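# Deliver three cart parcels into matching mail-stop letter trays

## Task

Take each of the three parcels off the cart and set it in the letter tray that has the same mail stop code, fully within that tray's walls. Every tray has to finish on the desk or counter it began on. Release the parcels and move the robot away at the end. The robot must not fall over or be left leaning, or the task fails. Anything that stays in place only because the robot holds it does not count.

## Robot and tools

ROBOT. A LinearBot: an omnidirectional base with a roughly 1.75 m column. A carriage rides 1.0 m up and down the column (lift_m) and carries two identical six-joint arms, each with a two-finger gripper. The wheel motors are weak (2 N m), so light pushes already stop a drive. Arm bases sit about 0.57 m + lift_m above the floor, with carriage parts reaching about 0.15 m lower. A hand reaches 0.78 m from its shoulder but only about 0.38 m below its arm base. A hand is about 0.16 m long and 0.1 m wide (0.14 m with fingers open). Parked arm: joints 1-6 = 0, 0.05, 0.05, 1.45, 0, 0; with both parked the robot is about 0.95 m wide and 0.7 m long. Cameras: carriage_camera is fixed on the carriage facing forward, tilted about 20 degrees down; left_wrist_camera and right_wrist_camera look out past each hand's fingertips. Images are 896x504. Loose objects may occasionally get nudged by outside pushes.

FRAMES. Base frame: origin on the floor below the base centre, x forward, y left, z up. left_hand and right_hand are reported in it as the point between that hand's finger pads, with quat_wxyz rotating base axes into hand axes (hand z runs along the fingers, fingers open along hand y; a hand pointing straight up with joints 1, 5, 6 at 0 reads (1, 0, 0, 0)). These readings drift from truth, more at long reach. base_odometry is the base frame as it was at scene start; it counts wheel rotation, so slip shows as travel. Heading is positive to the left, range -3.142 to 3.142.

execute_actions. Arguments: actions (a list holding one action or nothing) and cameras (list of camera names, or ["all"]; omitted/null means all; [] means none). An empty actions list just reports state and images. An action may contain base, joints or both; their motions start at once and may finish at different times.
- base: one command only, an offset relative to where the base last reported itself: translate_m (metres, forward positive, -2 to 2), strafe_m (metres, left positive, -2 to 2), or rotate_rad (radians, counter-clockwise/left positive, -6.3 to 6.3).
- joints: a single flat object keyed by joint name, covering the lift and both arms; every value is an absolute target. lift_m 0 to 1 m. Per arm (left_ and right_ prefixes, same ranges): joint1_rad -2.617 to 3.054 (yaw about vertical, 0 ahead, positive left); joint2_rad 0 to 3.141 (shoulder: 0 upper arm back and level, 1.57 vertical, 3.14 forward and level); joint3_rad 0 to 3.141 (elbow: 0 folded, 3.14 straight); joint4_rad -1.57 to 1.57 (wrist pitch, positive lifts fingertips); joint5_rad -1.57 to 1.57 (wrist yaw, positive swings fingertips RIGHT, the opposite sense to joint 1); joint6_rad -2.094 to 2.094 (roll about the finger axis, positive clockwise viewed from the forearm); gripper_m 0 to 0.093 (pad gap in metres). Joints you omit, and an omitted base, may keep driving toward earlier targets without that showing in the status. Bad keys or out-of-range numbers get the whole call rejected with no motion. No action runs past 15 s. Arm joints 1-3 move up to 1.8 rad/s, 4-6 up to 2.7 rad/s.

RESULTS. The pictures line lists the images' cameras in order; changed camera calibrations are listed too. base_status and joint_status tell how each commanded motion ended: done (for the base, wheels turned the full amount even if slipping; a 1-2 mm move may fall short yet say done), off_target (resting away from target, possibly still pushing; normal for a gripper holding something), contact_stop or time_out (target dropped, holding where it stopped), not_followed (a self-collision check blocked that arm's joint targets; a cause line usually follows; the gripper still acts, and blocked targets may be retried on later actions), limit_stop_at_motor_heat (heat stop; resend the target). on_its_own covers things not commanded in this call; held at is the held target, not the position. motor_effort is percent of maximum, positive toward larger joint values, with the bracketed peak of the last action; readings carry fixed bias and noise. Rising lift effort means load; lift effort that keeps dropping while lowering means a hand or load is resting on something. drive_wheels (ignore sign) higher at rest than after a free move means the base is still pressing. Motor temperatures lists per-arm numbers in joint order. ARM HIT flags a hard self-collision. After a stop is reported, the remaining execute_actions, wait and finished_scene calls in that reply are skipped.

wait(seconds, 0 to 10): commands nothing and returns the same report as an empty action. zoom_image(camera, region=[x0, y0, x1, y1] in pixels from top-left, at most 504x504): enlarges part of that camera's most recent full image. read_manual(section, default "licences"): licence texts only. finished_scene(scene): the integer number of the current scene; it closes the scene irreversibly and reports success, so call it only once the parcels sit stably in their trays.

CAUTIONS. Bumps stop the base only after the fact, sometimes not at all; arms are not watched while turning or during arm moves, and the base may coast about 0.3 m after an arm touches something. After a blocked drive, back off about 0.2 m along the reverse path (or turn back), repeating if still pressed; a retreat may itself stop once for no reason. The base can slide under a table edge that the column then strikes; reversing into such an edge can topple the robot. Arms and grippers have no contact stop and snap to targets once freed. Tipping is unrecoverable and unreported except in images: worst with the carriage high, arms extended, loads held, pulling, or sudden stops (about 1.5 kg in each of two forward-stretched hands can tip it). A level hand sags about 10-17 cm with 1 kg; a fully stretched arm may not raise 1 kg. Grip force is about 45-60 N per pad. Never let the arms collide or press on each other. If blocked with empty hands, move only the blocked arm clear first, then the other in a later action. Extended arms heat quickly: MOTOR HOT from 75 °C, a 10 s arm stop at 90 °C, and at 100 °C the arm goes limp and drops. Avoid drops, slams and hard shoves. The robot holds the last command while you compose replies.

Each tool is called as a command line: name --argument value for each argument, lists and objects as JSON in quotes; but a table of rows of numbers goes row by row, as --pt "numbers of a row", without its own name.

## Session

execute_actions --actions '[]'

Scene clock: 0.00 s.
Motor temperatures (°C, as the motors report them): left_arm=[24 22 25 23 24 22] | right_arm=[25 24 24 23 24 24]
base_odometry: x=+0.000 y=+0.000 heading=+0.000 (m, m, rad; odometry frame)
base_status: not commanded
joint_positions: lift_m=+0.302 left_joint1_rad=-0.027 left_joint2_rad=+0.045 left_joint3_rad=+0.044 left_joint4_rad=+1.473 left_joint5_rad=-0.009 left_joint6_rad=-0.037 left_gripper_m=+0.094 right_joint1_rad=+0.011 right_joint2_rad=+0.064 right_joint3_rad=+0.043 right_joint4_rad=+1.445 right_joint5_rad=-0.029 right_joint6_rad=-0.029 right_gripper_m=+0.094
joint_status: not commanded
motor_effort: lift_m=+19 drive_wheels=-3 (%)
left_hand: x=+0.2953 y=+0.3378 z=+1.2796 quat_wxyz=(+0.998, -0.005, +0.049, -0.032) (m; base frame)
right_hand: x=+0.3085 y=-0.3315 z=+1.2780 quat_wxyz=(+0.997, -0.016, +0.073, -0.008) (m; base frame)
pictures: carriage_camera, left_wrist_camera, right_wrist_camera
Images, in order (width x height): carriage_camera 896x504, left_wrist_camera 896x504, right_wrist_camera 896x504.

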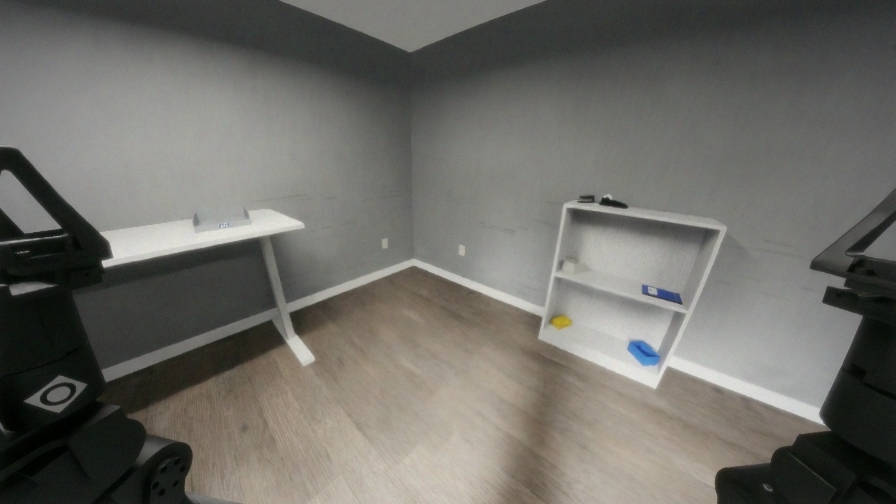

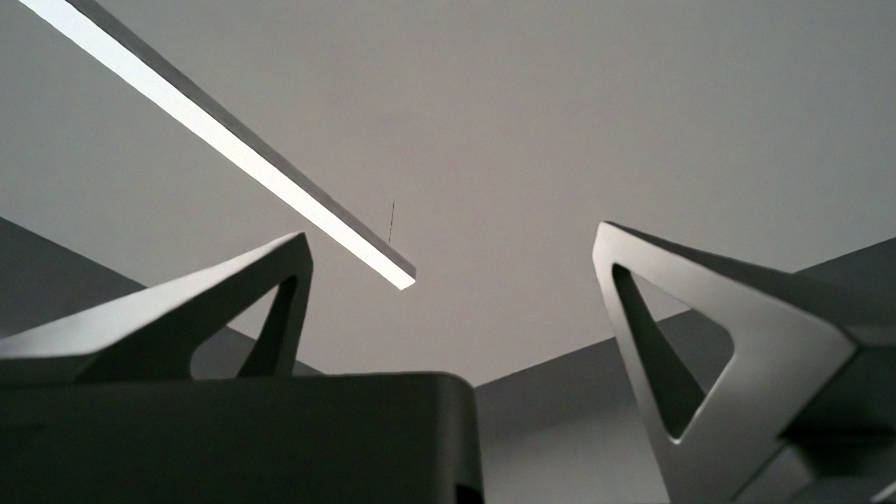

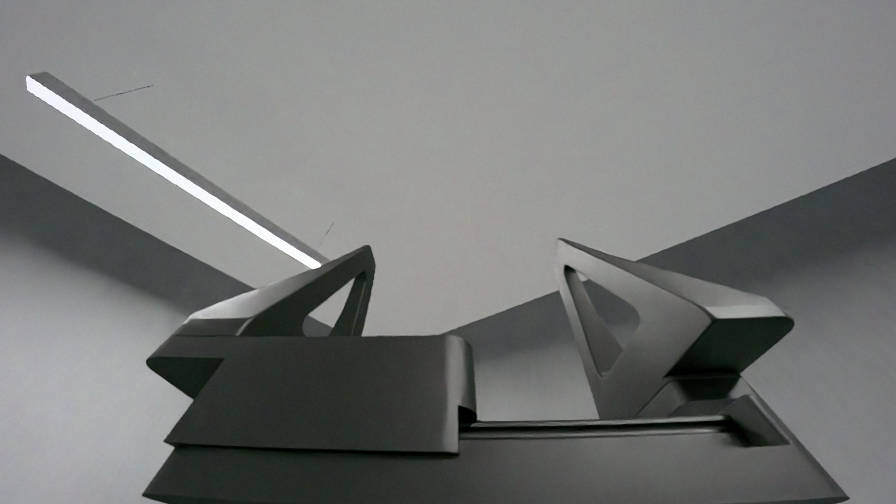

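zoom_image --camera "carriage_camera" --region '[160, 190, 320, 260]'

execute_actions --actions '[{"base": {"rotate_rad": 1.5}}]' --cameras '["carriage_camera"]'

Region (160, 190, 320, 260) of carriage_camera's 896x504 image, scaled by 3.150, with more detail than that image has; it fills the top 220 rows of this view, and the rest is white.

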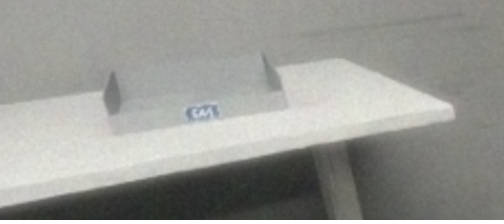

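Scene clock: 6.33 s.
Motor temperatures (°C, as the motors report them): left_arm=[24 23 26 23 24 22] | right_arm=[25 25 25 23 24 24]
base_odometry: x=+0.000 y=+0.000 heading=+1.499 (m, m, rad; odometry frame)
base_status: done
joint_positions: lift_m=+0.302 left_joint1_rad=-0.027 left_joint2_rad=+0.045 left_joint3_rad=+0.044 left_joint4_rad=+1.472 left_joint5_rad=-0.009 left_joint6_rad=-0.037 left_gripper_m=+0.094 right_joint1_rad=+0.011 right_joint2_rad=+0.064 right_joint3_rad=+0.043 right_joint4_rad=+1.444 right_joint5_rad=-0.029 right_joint6_rad=-0.029 right_gripper_m=+0.094
joint_status: not commanded
motor_effort: lift_m=+20(20) drive_wheels=+18(40) (%)
left_hand: x=+0.2956 y=+0.3378 z=+1.2796 quat_wxyz=(+0.998, -0.005, +0.050, -0.032) (m; base frame)
right_hand: x=+0.3088 y=-0.3315 z=+1.2780 quat_wxyz=(+0.997, -0.016, +0.074, -0.008) (m; base frame)
pictures: carriage_camera
Images, in order (width x height): carriage_camera 896x504.

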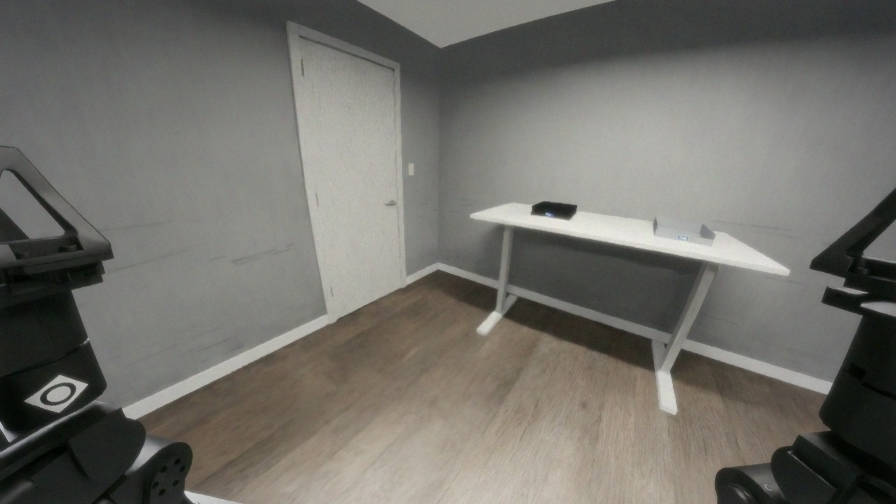

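execute_actions --actions '[{"base": {"rotate_rad": 1.6}}]' --cameras '["carriage_camera"]'

Scene clock: 11.57 s.
Motor temperatures (°C, as the motors report them): left_arm=[24 23 26 23 24 22] | right_arm=[25 25 26 23 24 24]
base_odometry: x=+0.000 y=+0.000 heading=+3.097 (m, m, rad; odometry frame)
base_status: done
joint_positions: lift_m=+0.302 left_joint1_rad=-0.027 left_joint2_rad=+0.045 left_joint3_rad=+0.044 left_joint4_rad=+1.471 left_joint5_rad=-0.009 left_joint6_rad=-0.037 left_gripper_m=+0.094 right_joint1_rad=+0.011 right_joint2_rad=+0.064 right_joint3_rad=+0.043 right_joint4_rad=+1.443 right_joint5_rad=-0.029 right_joint6_rad=-0.029 right_gripper_m=+0.094
joint_status: not commanded
motor_effort: lift_m=+19(19) drive_wheels=+15(42) (%)
left_hand: x=+0.2958 y=+0.3378 z=+1.2796 quat_wxyz=(+0.998, -0.005, +0.050, -0.032) (m; base frame)
right_hand: x=+0.3089 y=-0.3315 z=+1.2780 quat_wxyz=(+0.997, -0.016, +0.074, -0.008) (m; base frame)
pictures: carriage_camera
Images, in order (width x height): carriage_camera 896x504.

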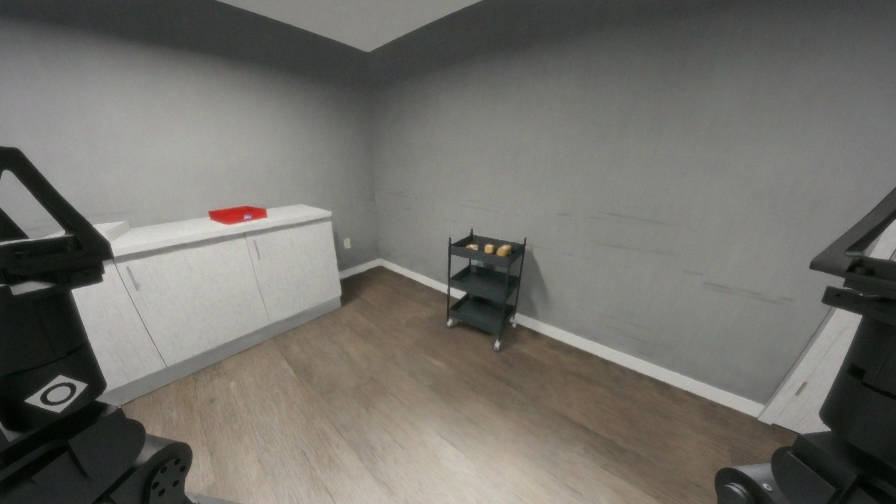

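zoom_image --camera "carriage_camera" --region '[430, 220, 550, 360]'

zoom_image --camera "carriage_camera" --region '[60, 190, 340, 270]'

Region (430, 220, 550, 360) of carriage_camera's 896x504 image, scaled by 3.600, with more detail than that image has; it fills the left 432 columns of this view, and the rest is white.

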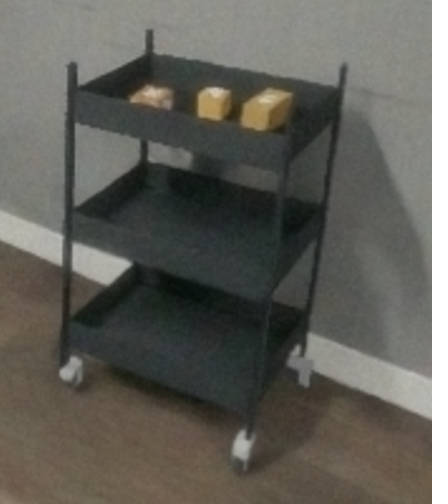

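Region (60, 190, 340, 270) of carriage_camera's 896x504 image, scaled by 1.800, with more detail than that image has; it fills the top 144 rows of this view, and the rest is white.

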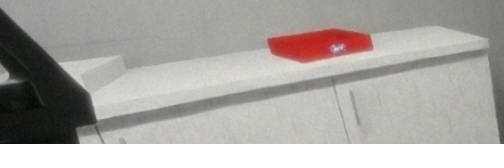

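execute_actions --actions '[{"base": {"translate_m": 0.95}, "joints": {"lift_m": 0.42}}]' --cameras '[]'

execute_actions --actions '[{"base": {"rotate_rad": -0.615}}]' --cameras '[]'

execute_actions --actions '[{"base": {"strafe_m": 0.3}}]' --cameras '["carriage_camera"]'

Scene clock: 72.67 s.
Motor temperatures (°C, as the motors report them): left_arm=[24 24 30 23 24 22] | right_arm=[25 26 29 23 24 24]
base_odometry: x=-0.949 y=+0.041 heading=+3.098 (m, m, rad; odometry frame)
base_status: done
joint_positions: lift_m=+0.420 left_joint1_rad=-0.027 left_joint2_rad=+0.045 left_joint3_rad=+0.044 left_joint4_rad=+1.472 left_joint5_rad=-0.009 left_joint6_rad=-0.037 left_gripper_m=+0.094 right_joint1_rad=+0.011 right_joint2_rad=+0.064 right_joint3_rad=+0.043 right_joint4_rad=+1.445 right_joint5_rad=-0.029 right_joint6_rad=-0.029 right_gripper_m=+0.094
joint_status: all done
motor_effort: lift_m=+19(23) drive_wheels=-14(41) (%)
left_hand: x=+0.2956 y=+0.3378 z=+1.3973 quat_wxyz=(+0.998, -0.005, +0.050, -0.032) (m; base frame)
right_hand: x=+0.3085 y=-0.3315 z=+1.3958 quat_wxyz=(+0.997, -0.016, +0.073, -0.008) (m; base frame)
pictures: none
No camera images: the call's "cameras" was empty. Leave "cameras" out to get every camera's image.

Scene clock: 74.70 s.
Motor temperatures (°C, as the motors report them): left_arm=[24 24 30 23 24 22] | right_arm=[25 26 29 23 24 24]
base_odometry: x=-0.949 y=+0.041 heading=+2.485 (m, m, rad; odometry frame)
base_status: done
joint_positions: lift_m=+0.420 left_joint1_rad=-0.027 left_joint2_rad=+0.045 left_joint3_rad=+0.044 left_joint4_rad=+1.473 left_joint5_rad=-0.009 left_joint6_rad=-0.037 left_gripper_m=+0.094 right_joint1_rad=+0.011 right_joint2_rad=+0.064 right_joint3_rad=+0.043 right_joint4_rad=+1.444 right_joint5_rad=-0.029 right_joint6_rad=-0.029 right_gripper_m=+0.094
joint_status: not commanded
motor_effort: lift_m=+19(19) drive_wheels=+17(37) (%)
left_hand: x=+0.2952 y=+0.3378 z=+1.3974 quat_wxyz=(+0.998, -0.005, +0.049, -0.032) (m; base frame)
right_hand: x=+0.3088 y=-0.3315 z=+1.3957 quat_wxyz=(+0.997, -0.016, +0.074, -0.008) (m; base frame)
pictures: none
No camera images: the call's "cameras" was empty. Leave "cameras" out to get every camera's image.

Scene clock: 77.27 s.
Motor temperatures (°C, as the motors report them): left_arm=[24 25 30 23 24 22] | right_arm=[25 26 30 23 24 24]
base_odometry: x=-1.133 y=-0.196 heading=+2.484 (m, m, rad; odometry frame)
base_status: done
joint_positions: lift_m=+0.420 left_joint1_rad=-0.027 left_joint2_rad=+0.045 left_joint3_rad=+0.044 left_joint4_rad=+1.473 left_joint5_rad=-0.009 left_joint6_rad=-0.037 left_gripper_m=+0.094 right_joint1_rad=+0.011 right_joint2_rad=+0.064 right_joint3_rad=+0.043 right_joint4_rad=+1.444 right_joint5_rad=-0.029 right_joint6_rad=-0.029 right_gripper_m=+0.094
joint_status: not commanded
motor_effort: lift_m=+19(19) drive_wheels=-12(37) (%)
left_hand: x=+0.2951 y=+0.3378 z=+1.3974 quat_wxyz=(+0.998, -0.005, +0.049, -0.032) (m; base frame)
right_hand: x=+0.3088 y=-0.3315 z=+1.3957 quat_wxyz=(+0.997, -0.016, +0.074, -0.008) (m; base frame)
pictures: carriage_camera
camera_calibration (this result's frames):
carriage_camera: T_world_to_cam=[[0.0469037, -0.998752, 0.0171844, -0.0306594], [-0.347921, -0.0324605, -0.936962, 1.35509], [0.93635, 0.0379681, -0.349009, 0.303044], [0, 0, 0, 1]] pos_world=[0.189148, 0.00185981, 1.37596]
Images, in order (width x height): carriage_camera 896x504.

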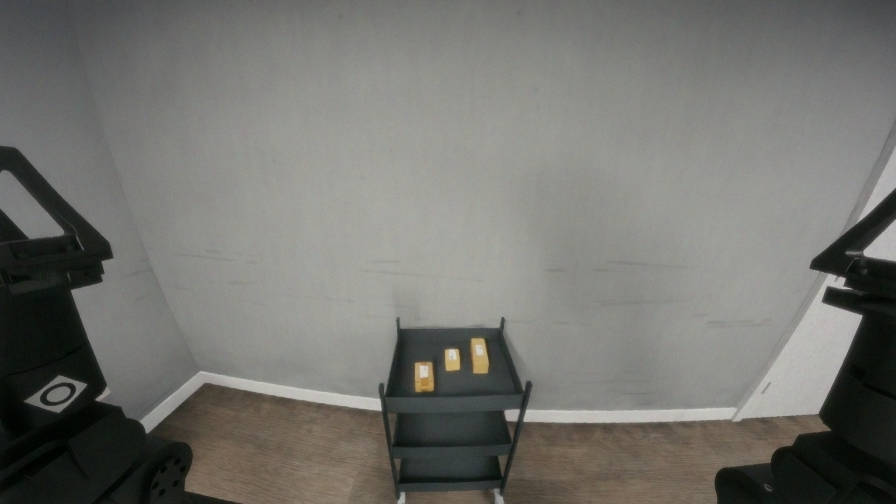

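zoom_image --camera "carriage_camera" --region '[375, 310, 535, 420]'

Region (375, 310, 535, 420) of carriage_camera's 896x504 image, scaled by 3.150, with more detail than that image has; it fills the top 346 rows of this view, and the rest is white.

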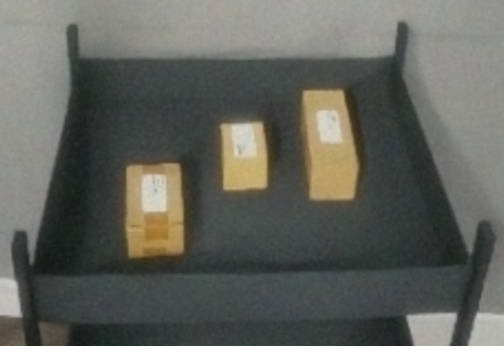

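execute_actions --actions '[{"base": {"translate_m": 0.2}, "joints": {"lift_m": 0.45, "left_joint1_rad": -0.711, "left_joint2_rad": 2.24, "left_joint3_rad": 1.254, "left_joint4_rad": -0.585, "left_joint5_rad": 0, "left_joint6_rad": -0.711}}]' --cameras '["carriage_camera", "left_wrist_camera"]'

Scene clock: 132.27 s.
Motor temperatures (°C, as the motors report them): left_arm=[24 25 32 23 24 22] | right_arm=[25 27 31 23 24 24]
base_odometry: x=-1.291 y=-0.074 heading=+2.484 (m, m, rad; odometry frame)
base_status: done
joint_positions: lift_m=+0.450 left_joint1_rad=-0.707 left_joint2_rad=+2.227 left_joint3_rad=+1.243 left_joint4_rad=-0.582 left_joint5_rad=-0.004 left_joint6_rad=-0.705 left_gripper_m=+0.094 right_joint1_rad=+0.011 right_joint2_rad=+0.064 right_joint3_rad=+0.043 right_joint4_rad=+1.445 right_joint5_rad=-0.029 right_joint6_rad=-0.029 right_gripper_m=+0.094
joint_status: all done
motor_effort: lift_m=+19(24) drive_wheels=-9(34) (%)
left_hand: x=+0.5500 y=+0.0987 z=+0.9032 quat_wxyz=(+0.003, +0.001, +1.000, +0.000) (m; base frame)
right_hand: x=+0.3085 y=-0.3315 z=+1.4257 quat_wxyz=(+0.997, -0.016, +0.073, -0.008) (m; base frame)
pictures: carriage_camera, left_wrist_camera
camera_calibration (this result's frames):
carriage_camera: T_world_to_cam=[[0.0469037, -0.998752, 0.0171844, -0.0311741], [-0.347921, -0.0324605, -0.936962, 1.38316], [0.93635, 0.0379681, -0.349009, 0.313498], [0, 0, 0, 1]] pos_world=[0.189148, 0.00185981, 1.40592]
left_wrist_camera: T_world_to_cam=[[-0.0309361, -0.999361, 0.0178997, 0.10153], [-0.796422, 0.0354669, 0.6037, -0.106921], [-0.603949, 0.00442039, -0.79701, 1.17844], [0, 0, 0, 1]] pos_world=[0.629703, 0.100048, 1.00196]
Images, in order (width x height): carriage_camera 896x504, left_wrist_camera 896x504.

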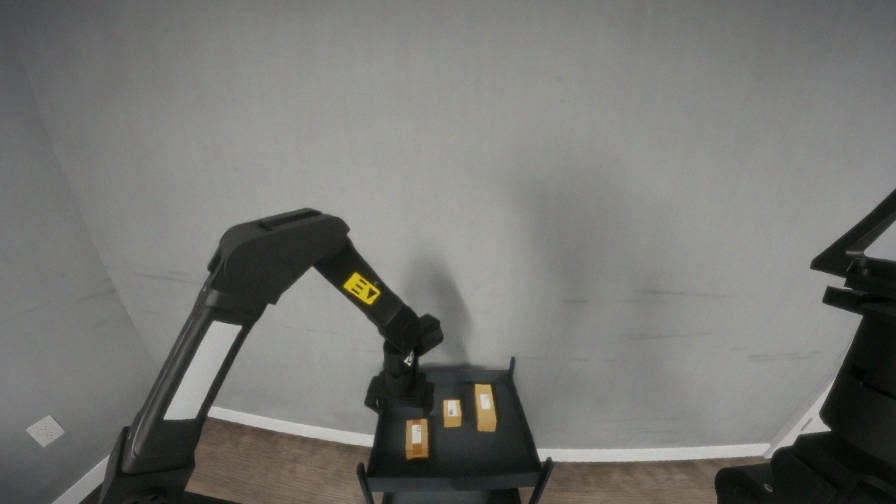

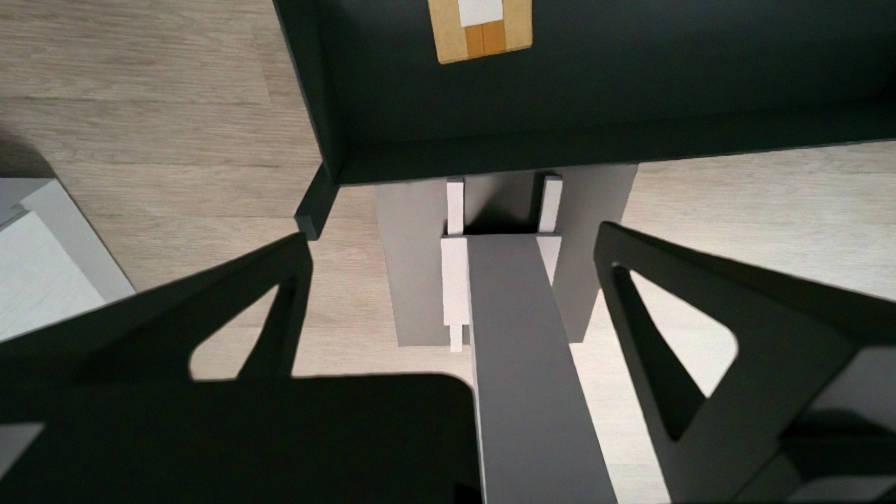

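zoom_image --camera "carriage_camera" --region '[340, 340, 560, 504]'

Region (340, 340, 560, 504) of carriage_camera's 896x504 image, scaled by 2.291, with more detail than that image has; it fills the top 376 rows of this view, and the rest is white.

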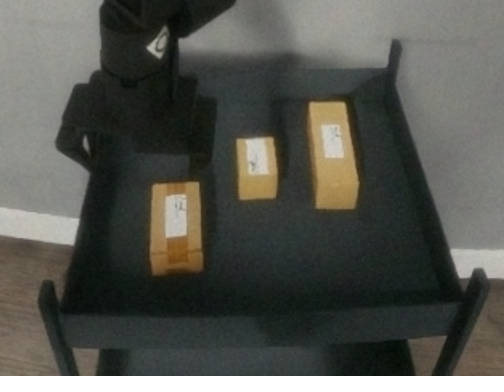

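execute_actions --actions '[{"base": {"translate_m": 0.06}, "joints": {"lift_m": 0.34}}]' --cameras '["carriage_camera", "left_wrist_camera"]'

Scene clock: 166.07 s.
Motor temperatures (°C, as the motors report them): left_arm=[24 34 32 23 24 22] | right_arm=[25 27 31 23 24 24]
base_odometry: x=-1.339 y=-0.038 heading=+2.485 (m, m, rad; odometry frame)
base_status: done
joint_positions: lift_m=+0.340 left_joint1_rad=-0.707 left_joint2_rad=+2.228 left_joint3_rad=+1.243 left_joint4_rad=-0.583 left_joint5_rad=-0.003 left_joint6_rad=-0.705 left_gripper_m=+0.094 right_joint1_rad=+0.011 right_joint2_rad=+0.064 right_joint3_rad=+0.043 right_joint4_rad=+1.445 right_joint5_rad=-0.029 right_joint6_rad=-0.029 right_gripper_m=+0.094
joint_status: all done
motor_effort: lift_m=+19(20) drive_wheels=-9(36) (%)
left_hand: x=+0.5496 y=+0.0988 z=+0.7929 quat_wxyz=(+0.002, +0.001, +1.000, +0.000) (m; base frame)
right_hand: x=+0.3085 y=-0.3315 z=+1.3157 quat_wxyz=(+0.997, -0.016, +0.073, -0.008) (m; base frame)
pictures: carriage_camera, left_wrist_camera
camera_calibration (this result's frames):
carriage_camera: T_world_to_cam=[[0.0469037, -0.998752, 0.0171844, -0.0292837], [-0.347921, -0.0324605, -0.936962, 1.28009], [0.93635, 0.0379681, -0.349009, 0.275104], [0, 0, 0, 1]] pos_world=[0.189148, 0.00185981, 1.29591]
left_wrist_camera: T_world_to_cam=[[-0.0305246, -0.999375, 0.0178396, 0.103389], [-0.795285, 0.0350946, 0.605219, -0.0424552], [-0.605467, 0.00428649, -0.795859, 1.09024], [0, 0, 0, 1]] pos_world=[0.629499, 0.100141, 0.891531]
Images, in order (width x height): carriage_camera 896x504, left_wrist_camera 896x504.

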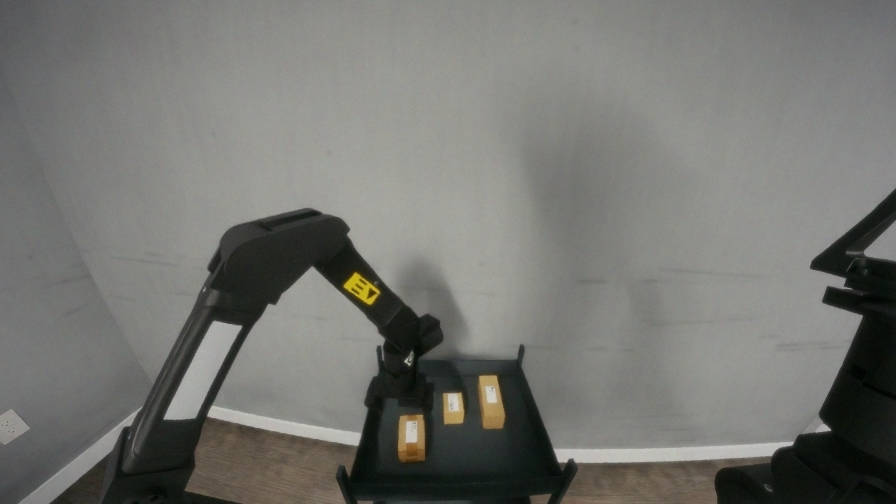

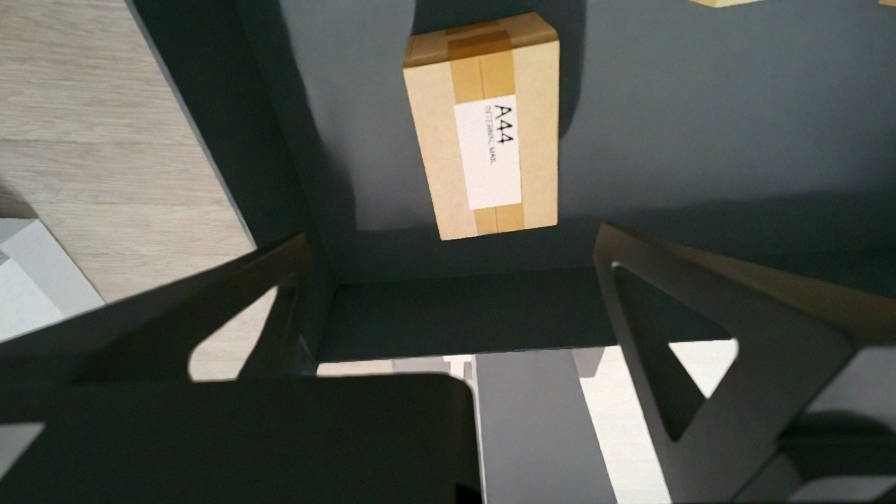

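execute_actions --actions '[{"base": {"strafe_m": -0.019}, "joints": {"lift_m": 0.295, "left_joint6_rad": -0.84}}]' --cameras '["left_wrist_camera"]'

Scene clock: 179.97 s.
Motor temperatures (°C, as the motors report them): left_arm=[24 35 32 23 24 22] | right_arm=[25 27 32 23 24 24]
base_odometry: x=-1.328 y=-0.023 heading=+2.485 (m, m, rad; odometry frame)
base_status: done
joint_positions: lift_m=+0.295 left_joint1_rad=-0.708 left_joint2_rad=+2.232 left_joint3_rad=+1.243 left_joint4_rad=-0.583 left_joint5_rad=-0.002 left_joint6_rad=-0.834 left_gripper_m=+0.094 right_joint1_rad=+0.011 right_joint2_rad=+0.064 right_joint3_rad=+0.043 right_joint4_rad=+1.445 right_joint5_rad=-0.029 right_joint6_rad=-0.029 right_gripper_m=+0.094
joint_status: all done
motor_effort: lift_m=+19(19) drive_wheels=+6(28) (%)
left_hand: x=+0.5485 y=+0.0988 z=+0.7468 quat_wxyz=(+0.000, -0.063, +0.998, +0.001) (m; base frame)
right_hand: x=+0.3086 y=-0.3315 z=+1.2707 quat_wxyz=(+0.997, -0.016, +0.073, -0.008) (m; base frame)
pictures: left_wrist_camera
camera_calibration (this result's frames):
left_wrist_camera: T_world_to_cam=[[0.0967671, -0.995177, 0.0161069, 0.0352377], [-0.791298, -0.0671065, 0.607737, -0.00931913], [-0.603725, -0.0715543, -0.793975, 1.05798], [0, 0, 0, 1]] pos_world=[0.627944, 0.110145, 0.845104]
Images, in order (width x height): left_wrist_camera 896x504.

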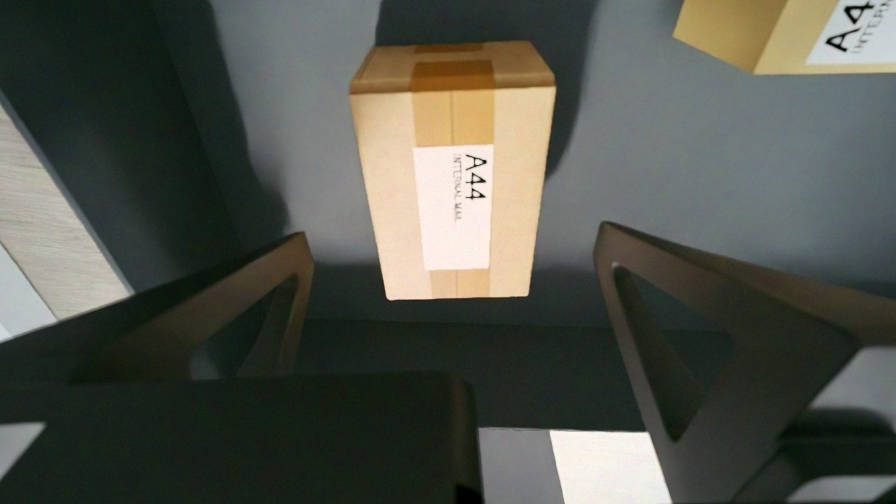

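execute_actions --actions '[{"joints": {"lift_m": 0.25}}]' --cameras '["left_wrist_camera"]'

Scene clock: 183.93 s.
Motor temperatures (°C, as the motors report them): left_arm=[24 36 32 23 24 22] | right_arm=[25 27 32 23 24 24]
base_odometry: x=-1.328 y=-0.023 heading=+2.485 (m, m, rad; odometry frame)
base_status: not commanded
joint_positions: lift_m=+0.250 left_joint1_rad=-0.708 left_joint2_rad=+2.233 left_joint3_rad=+1.243 left_joint4_rad=-0.584 left_joint5_rad=-0.001 left_joint6_rad=-0.834 left_gripper_m=+0.094 right_joint1_rad=+0.011 right_joint2_rad=+0.064 right_joint3_rad=+0.043 right_joint4_rad=+1.445 right_joint5_rad=-0.029 right_joint6_rad=-0.029 right_gripper_m=+0.094
joint_status: all done
motor_effort: lift_m=+19(20) drive_wheels=+7(6) (%)
left_hand: x=+0.5481 y=+0.0990 z=+0.7014 quat_wxyz=(-0.001, -0.063, +0.998, +0.002) (m; base frame)
right_hand: x=+0.3086 y=-0.3315 z=+1.2257 quat_wxyz=(+0.997, -0.016, +0.073, -0.008) (m; base frame)
pictures: left_wrist_camera
camera_calibration (this result's frames):
left_wrist_camera: T_world_to_cam=[[0.0967992, -0.995187, 0.0152606, 0.0367629], [-0.790114, -0.0675102, 0.609231, 0.0163022], [-0.605268, -0.0710307, -0.792846, 1.0217], [0, 0, 0, 1]] pos_world=[0.627726, 0.110259, 0.799559]
Images, in order (width x height): left_wrist_camera 896x504.

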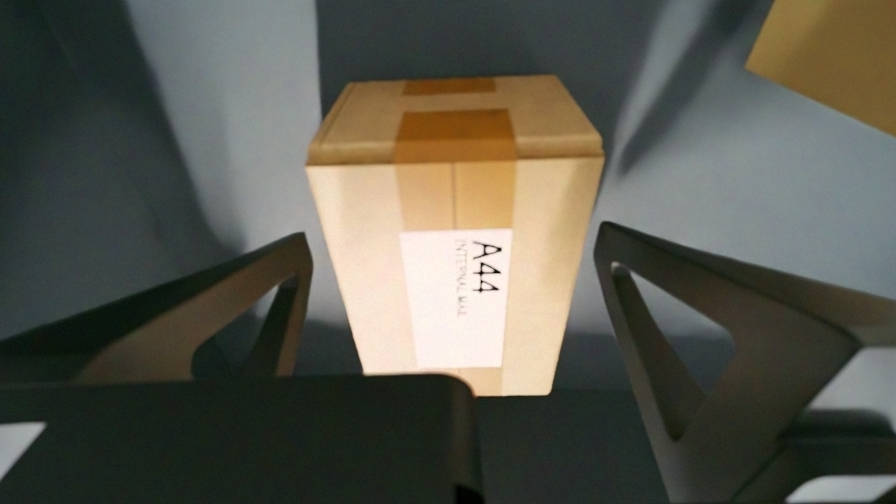

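execute_actions --actions '[{"joints": {"left_gripper_m": 0.04}}]' --cameras '["left_wrist_camera"]'

Scene clock: 190.10 s.
Motor temperatures (°C, as the motors report them): left_arm=[24 37 32 23 24 22] | right_arm=[25 27 32 23 24 24]
base_odometry: x=-1.328 y=-0.023 heading=+2.485 (m, m, rad; odometry frame)
base_status: not commanded
joint_positions: lift_m=+0.250 left_joint1_rad=-0.708 left_joint2_rad=+2.233 left_joint3_rad=+1.243 left_joint4_rad=-0.584 left_joint5_rad=-0.001 left_joint6_rad=-0.834 left_gripper_m=+0.059 right_joint1_rad=+0.011 right_joint2_rad=+0.064 right_joint3_rad=+0.043 right_joint4_rad=+1.445 right_joint5_rad=-0.029 right_joint6_rad=-0.029 right_gripper_m=+0.094
joint_status: left_gripper_m off_target (ended at +0.059, target +0.040)
motor_effort: lift_m=+19(19) drive_wheels=+7(5) (%)
left_hand: x=+0.5482 y=+0.0989 z=+0.7014 quat_wxyz=(-0.001, -0.063, +0.998, +0.001) (m; base frame)
right_hand: x=+0.3086 y=-0.3315 z=+1.2257 quat_wxyz=(+0.997, -0.016, +0.073, -0.008) (m; base frame)
pictures: left_wrist_camera
camera_calibration (this result's frames):
left_wrist_camera: T_world_to_cam=[[0.0967948, -0.995183, 0.0155356, 0.0365044], [-0.79029, -0.067359, 0.609019, 0.0165852], [-0.605039, -0.0712274, -0.793004, 1.02174], [0, 0, 0, 1]] pos_world=[0.627769, 0.110222, 0.799579]
Images, in order (width x height): left_wrist_camera 896x504.

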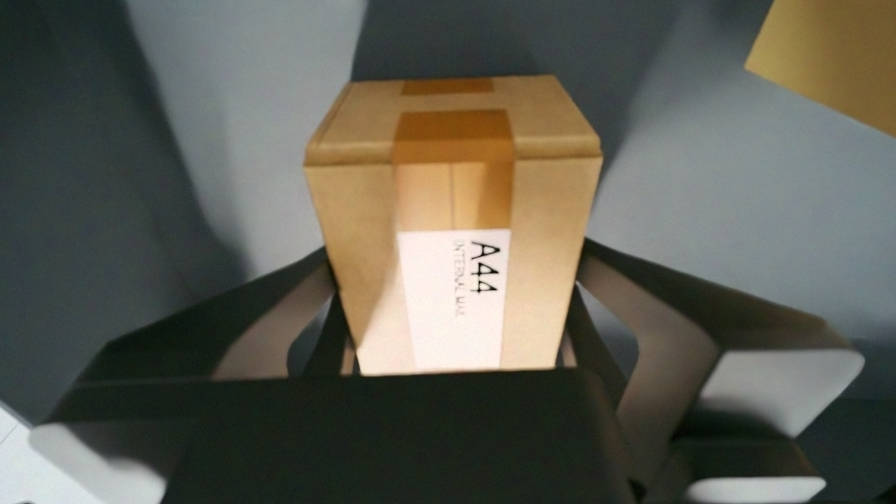

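execute_actions --actions '[{"joints": {"lift_m": 0.4}}]' --cameras '[]'

execute_actions --actions '[{"joints": {"left_joint1_rad": 0.1, "left_joint2_rad": 1.3, "left_joint3_rad": 0.9, "left_joint4_rad": -1.17, "left_joint6_rad": 0.1, "right_joint1_rad": 0.55, "right_joint2_rad": 2.54, "right_joint3_rad": 1.834, "right_joint4_rad": -0.865, "right_joint5_rad": 0, "right_joint6_rad": 0.55}}]'

Scene clock: 220.20 s.
Motor temperatures (°C, as the motors report them): left_arm=[24 39 33 23 24 22] | right_arm=[25 27 32 23 24 24]
base_odometry: x=-1.328 y=-0.023 heading=+2.485 (m, m, rad; odometry frame)
base_status: not commanded
joint_positions: lift_m=+0.400 left_joint1_rad=-0.708 left_joint2_rad=+2.235 left_joint3_rad=+1.243 left_joint4_rad=-0.582 left_joint5_rad=-0.001 left_joint6_rad=-0.835 left_gripper_m=+0.059 right_joint1_rad=+0.011 right_joint2_rad=+0.064 right_joint3_rad=+0.043 right_joint4_rad=+1.444 right_joint5_rad=-0.029 right_joint6_rad=-0.029 right_gripper_m=+0.094
joint_status: all done
motor_effort: lift_m=+19(23) drive_wheels=+5(4) (%)
left_hand: x=+0.5481 y=+0.0989 z=+0.8507 quat_wxyz=(-0.001, -0.063, +0.998, +0.001) (m; base frame)
right_hand: x=+0.3087 y=-0.3315 z=+1.3757 quat_wxyz=(+0.997, -0.016, +0.073, -0.008) (m; base frame)
pictures: none
No camera images: the call's "cameras" was empty. Leave "cameras" out to get every camera's image.

Scene clock: 222.47 s.
Motor temperatures (°C, as the motors report them): left_arm=[24 39 33 23 24 22] | right_arm=[25 28 32 23 24 24]
base_odometry: x=-1.328 y=-0.023 heading=+2.485 (m, m, rad; odometry frame)
base_status: not commanded
joint_positions: lift_m=+0.400 left_joint1_rad=+0.096 left_joint2_rad=+1.314 left_joint3_rad=+0.922 left_joint4_rad=-1.162 left_joint5_rad=+0.000 left_joint6_rad=+0.094 left_gripper_m=+0.059 right_joint1_rad=+0.542 right_joint2_rad=+2.540 right_joint3_rad=+1.816 right_joint4_rad=-0.862 right_joint5_rad=-0.002 right_joint6_rad=+0.543 right_gripper_m=+0.094
joint_status: all done
motor_effort: lift_m=+19(19) drive_wheels=+6(5) (%)
left_hand: x=+0.4754 y=+0.3567 z=+1.0323 quat_wxyz=(+0.008, -0.001, +1.000, +0.001) (m; base frame)
right_hand: x=+0.6614 y=-0.1009 z=+0.8471 quat_wxyz=(-0.007, +0.001, +1.000, -0.003) (m; base frame)
pictures: carriage_camera, left_wrist_camera, right_wrist_camera
camera_calibration (this result's frames):
carriage_camera: T_world_to_cam=[[0.0469037, -0.998752, 0.0171844, -0.0303152], [-0.347921, -0.0324605, -0.936962, 1.33633], [0.93635, 0.0379681, -0.349009, 0.296053], [0, 0, 0, 1]] pos_world=[0.189148, 0.00185981, 1.35593]
left_wrist_camera: T_world_to_cam=[[-0.0277027, -0.999478, 0.0166233, 0.354548], [-0.803086, 0.0321552, 0.594995, -0.240048], [-0.595219, 0.00313303, -0.803557, 1.23815], [0, 0, 0, 1]] pos_world=[0.554012, 0.358203, 1.13186]
right_wrist_camera: T_world_to_cam=[[-0.0686799, -0.997638, -0.0014533, -0.0513044], [-0.801984, 0.054344, 0.594869, 0.0357726], [-0.593384, 0.042021, -0.803822, 1.20078], [0, 0, 0, 1]] pos_world=[0.737688, -0.103585, 0.943856]
Images, in order (width x height): carriage_camera 896x504, left_wrist_camera 896x504, right_wrist_camera 896x504.

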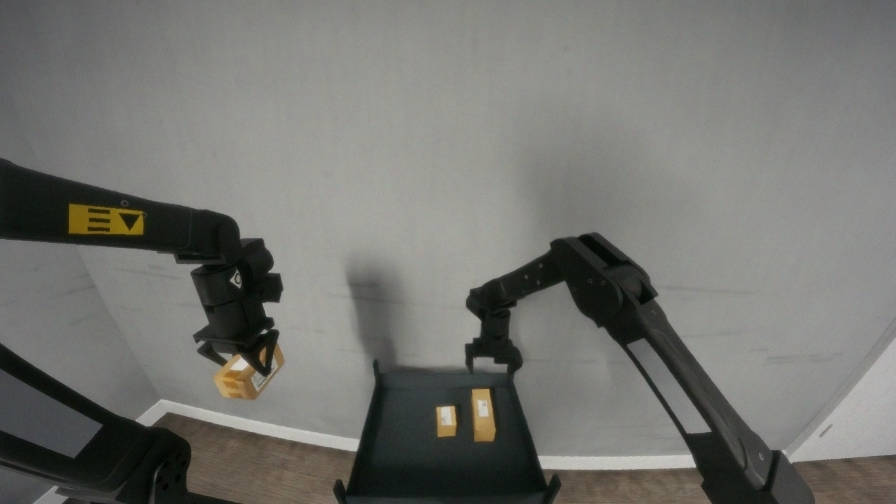

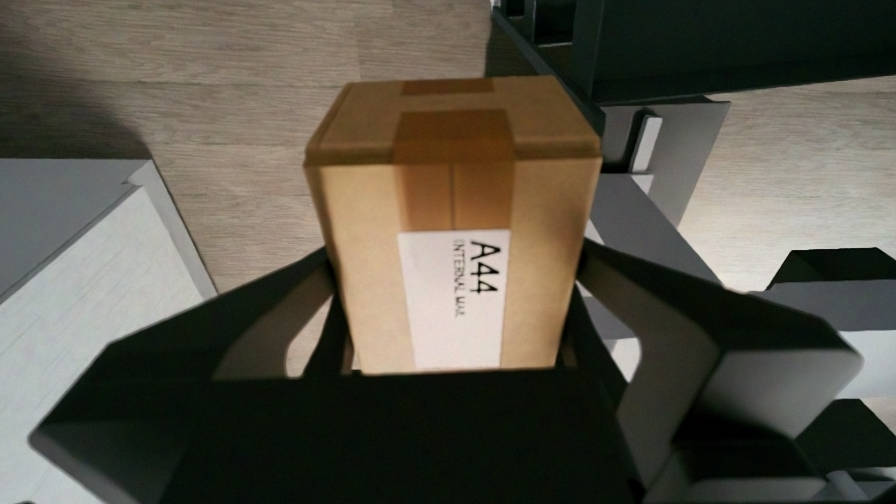

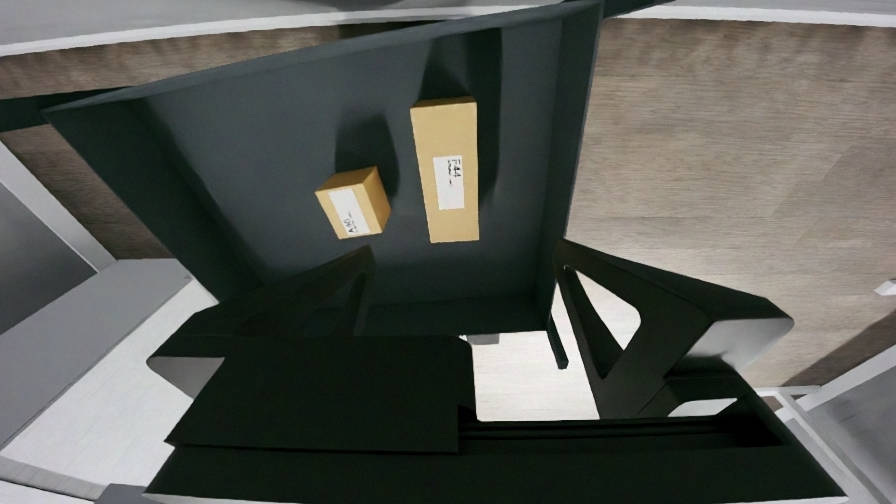

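zoom_image --camera "right_wrist_camera" --region '[300, 80, 500, 260]'

Region (300, 80, 500, 260) of right_wrist_camera's 896x504 image, scaled by 2.520, with more detail than that image has; it fills the top 454 rows of this view, and the rest is white.

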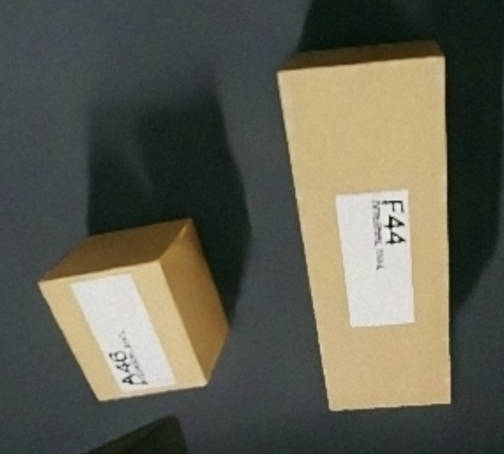

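execute_actions --actions '[{"base": {"strafe_m": 0.12}, "joints": {"lift_m": 0.33, "right_joint2_rad": 2.436, "right_joint3_rad": 1.631, "right_joint4_rad": -0.766, "right_joint6_rad": 0.45}}]' --cameras '["right_wrist_camera"]'

Scene clock: 252.60 s.
Motor temperatures (°C, as the motors report them): left_arm=[24 33 32 23 24 22] | right_arm=[25 41 34 23 24 24]
base_odometry: x=-1.401 y=-0.118 heading=+2.485 (m, m, rad; odometry frame)
base_status: done
joint_positions: lift_m=+0.330 left_joint1_rad=+0.096 left_joint2_rad=+1.313 left_joint3_rad=+0.922 left_joint4_rad=-1.165 left_joint5_rad=+0.000 left_joint6_rad=+0.095 left_gripper_m=+0.059 right_joint1_rad=+0.544 right_joint2_rad=+2.442 right_joint3_rad=+1.636 right_joint4_rad=-0.770 right_joint5_rad=-0.001 right_joint6_rad=+0.455 right_gripper_m=+0.094
joint_status: all done
motor_effort: lift_m=+20(20) drive_wheels=-9(44) (%)
left_hand: x=+0.4747 y=+0.3567 z=+0.9624 quat_wxyz=(+0.007, -0.001, +1.000, +0.001) (m; base frame)
right_hand: x=+0.6407 y=-0.1123 z=+0.7798 quat_wxyz=(-0.003, -0.045, +0.999, -0.001) (m; base frame)
pictures: right_wrist_camera
camera_calibration (this result's frames):
right_wrist_camera: T_world_to_cam=[[0.0217165, -0.999742, -0.00665099, -0.118273], [-0.808639, -0.0214765, 0.587913, 0.0609742], [-0.587904, -0.00738914, -0.808897, 1.1297], [0, 0, 0, 1]] pos_world=[0.716029, -0.108586, 0.877176]
Images, in order (width x height): right_wrist_camera 896x504.

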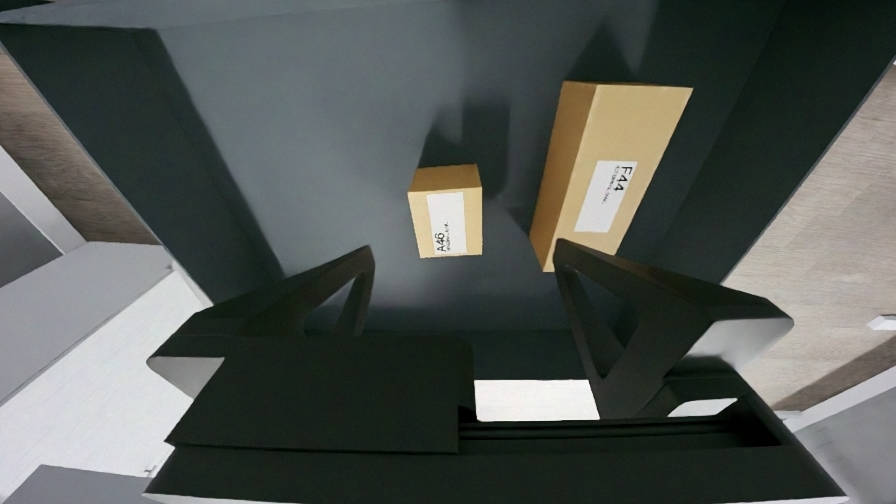

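execute_actions --actions '[{"base": {"strafe_m": 0.01}, "joints": {"lift_m": 0.29, "right_gripper_m": 0.072}}]' --cameras '["right_wrist_camera"]'

Scene clock: 266.53 s.
Motor temperatures (°C, as the motors report them): left_arm=[24 31 32 23 24 22] | right_arm=[25 44 33 23 24 24]
base_odometry: x=-1.407 y=-0.126 heading=+2.485 (m, m, rad; odometry frame)
base_status: done
joint_positions: lift_m=+0.290 left_joint1_rad=+0.096 left_joint2_rad=+1.313 left_joint3_rad=+0.916 left_joint4_rad=-1.166 left_joint5_rad=+0.000 left_joint6_rad=+0.095 left_gripper_m=+0.059 right_joint1_rad=+0.545 right_joint2_rad=+2.437 right_joint3_rad=+1.636 right_joint4_rad=-0.767 right_joint5_rad=-0.001 right_joint6_rad=+0.455 right_gripper_m=+0.072
joint_status: all done
motor_effort: lift_m=+20(20) drive_wheels=-4(42) (%)
left_hand: x=+0.4729 y=+0.3565 z=+0.9209 quat_wxyz=(+0.004, -0.001, +1.000, +0.000) (m; base frame)
right_hand: x=+0.6422 y=-0.1113 z=+0.7417 quat_wxyz=(+0.001, -0.045, +0.999, +0.001) (m; base frame)
pictures: right_wrist_camera
camera_calibration (this result's frames):
right_wrist_camera: T_world_to_cam=[[0.0221582, -0.999701, -0.0103194, -0.115097], [-0.812755, -0.0240234, 0.582111, 0.0912675], [-0.582185, -0.00451136, -0.813044, 1.09949], [0, 0, 0, 1]] pos_world=[0.716832, -0.107909, 0.839615]
Images, in order (width x height): right_wrist_camera 896x504.

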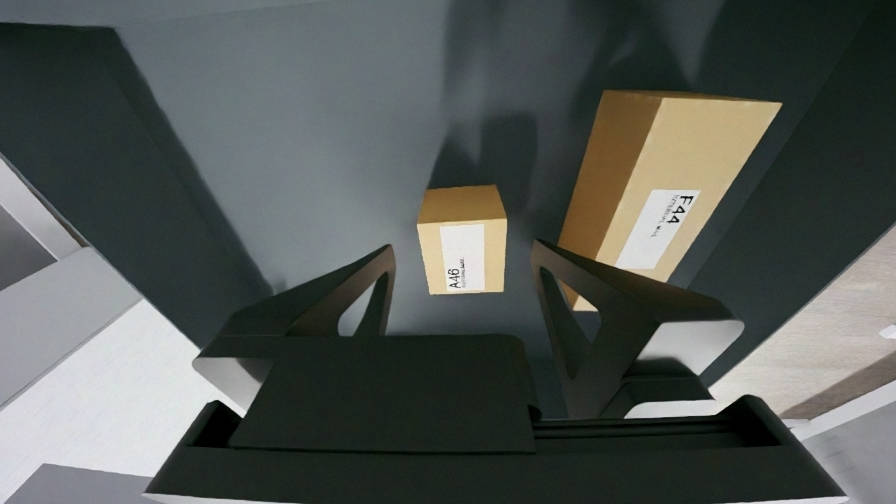

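execute_actions --actions '[{"base": {"translate_m": -0.016}, "joints": {"lift_m": 0.243}}]' --cameras '["right_wrist_camera"]'

Scene clock: 279.80 s.
Motor temperatures (°C, as the motors report them): left_arm=[24 31 32 23 24 22] | right_arm=[25 47 33 23 24 24]
base_odometry: x=-1.395 y=-0.135 heading=+2.485 (m, m, rad; odometry frame)
base_status: done
joint_positions: lift_m=+0.243 left_joint1_rad=+0.096 left_joint2_rad=+1.313 left_joint3_rad=+0.916 left_joint4_rad=-1.168 left_joint5_rad=+0.000 left_joint6_rad=+0.095 left_gripper_m=+0.059 right_joint1_rad=+0.545 right_joint2_rad=+2.438 right_joint3_rad=+1.636 right_joint4_rad=-0.766 right_joint5_rad=+0.000 right_joint6_rad=+0.455 right_gripper_m=+0.072
joint_status: all done
motor_effort: lift_m=+20(20) drive_wheels=+0(19) (%)
left_hand: x=+0.4724 y=+0.3564 z=+0.8740 quat_wxyz=(+0.003, -0.001, +1.000, +0.000) (m; base frame)
right_hand: x=+0.6421 y=-0.1113 z=+0.6942 quat_wxyz=(+0.001, -0.045, +0.999, +0.001) (m; base frame)
pictures: right_wrist_camera
camera_calibration (this result's frames):
right_wrist_camera: T_world_to_cam=[[0.022156, -0.999707, -0.00979847, -0.11603], [-0.81268, -0.0237176, 0.582228, 0.118768], [-0.582289, -0.00493679, -0.812967, 1.06089], [0, 0, 0, 1]] pos_world=[0.716834, -0.107941, 0.79218]
Images, in order (width x height): right_wrist_camera 896x504.

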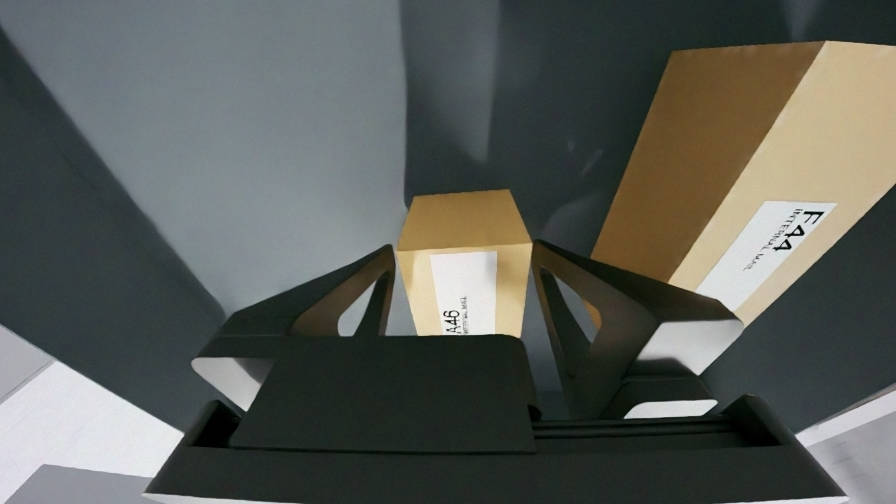

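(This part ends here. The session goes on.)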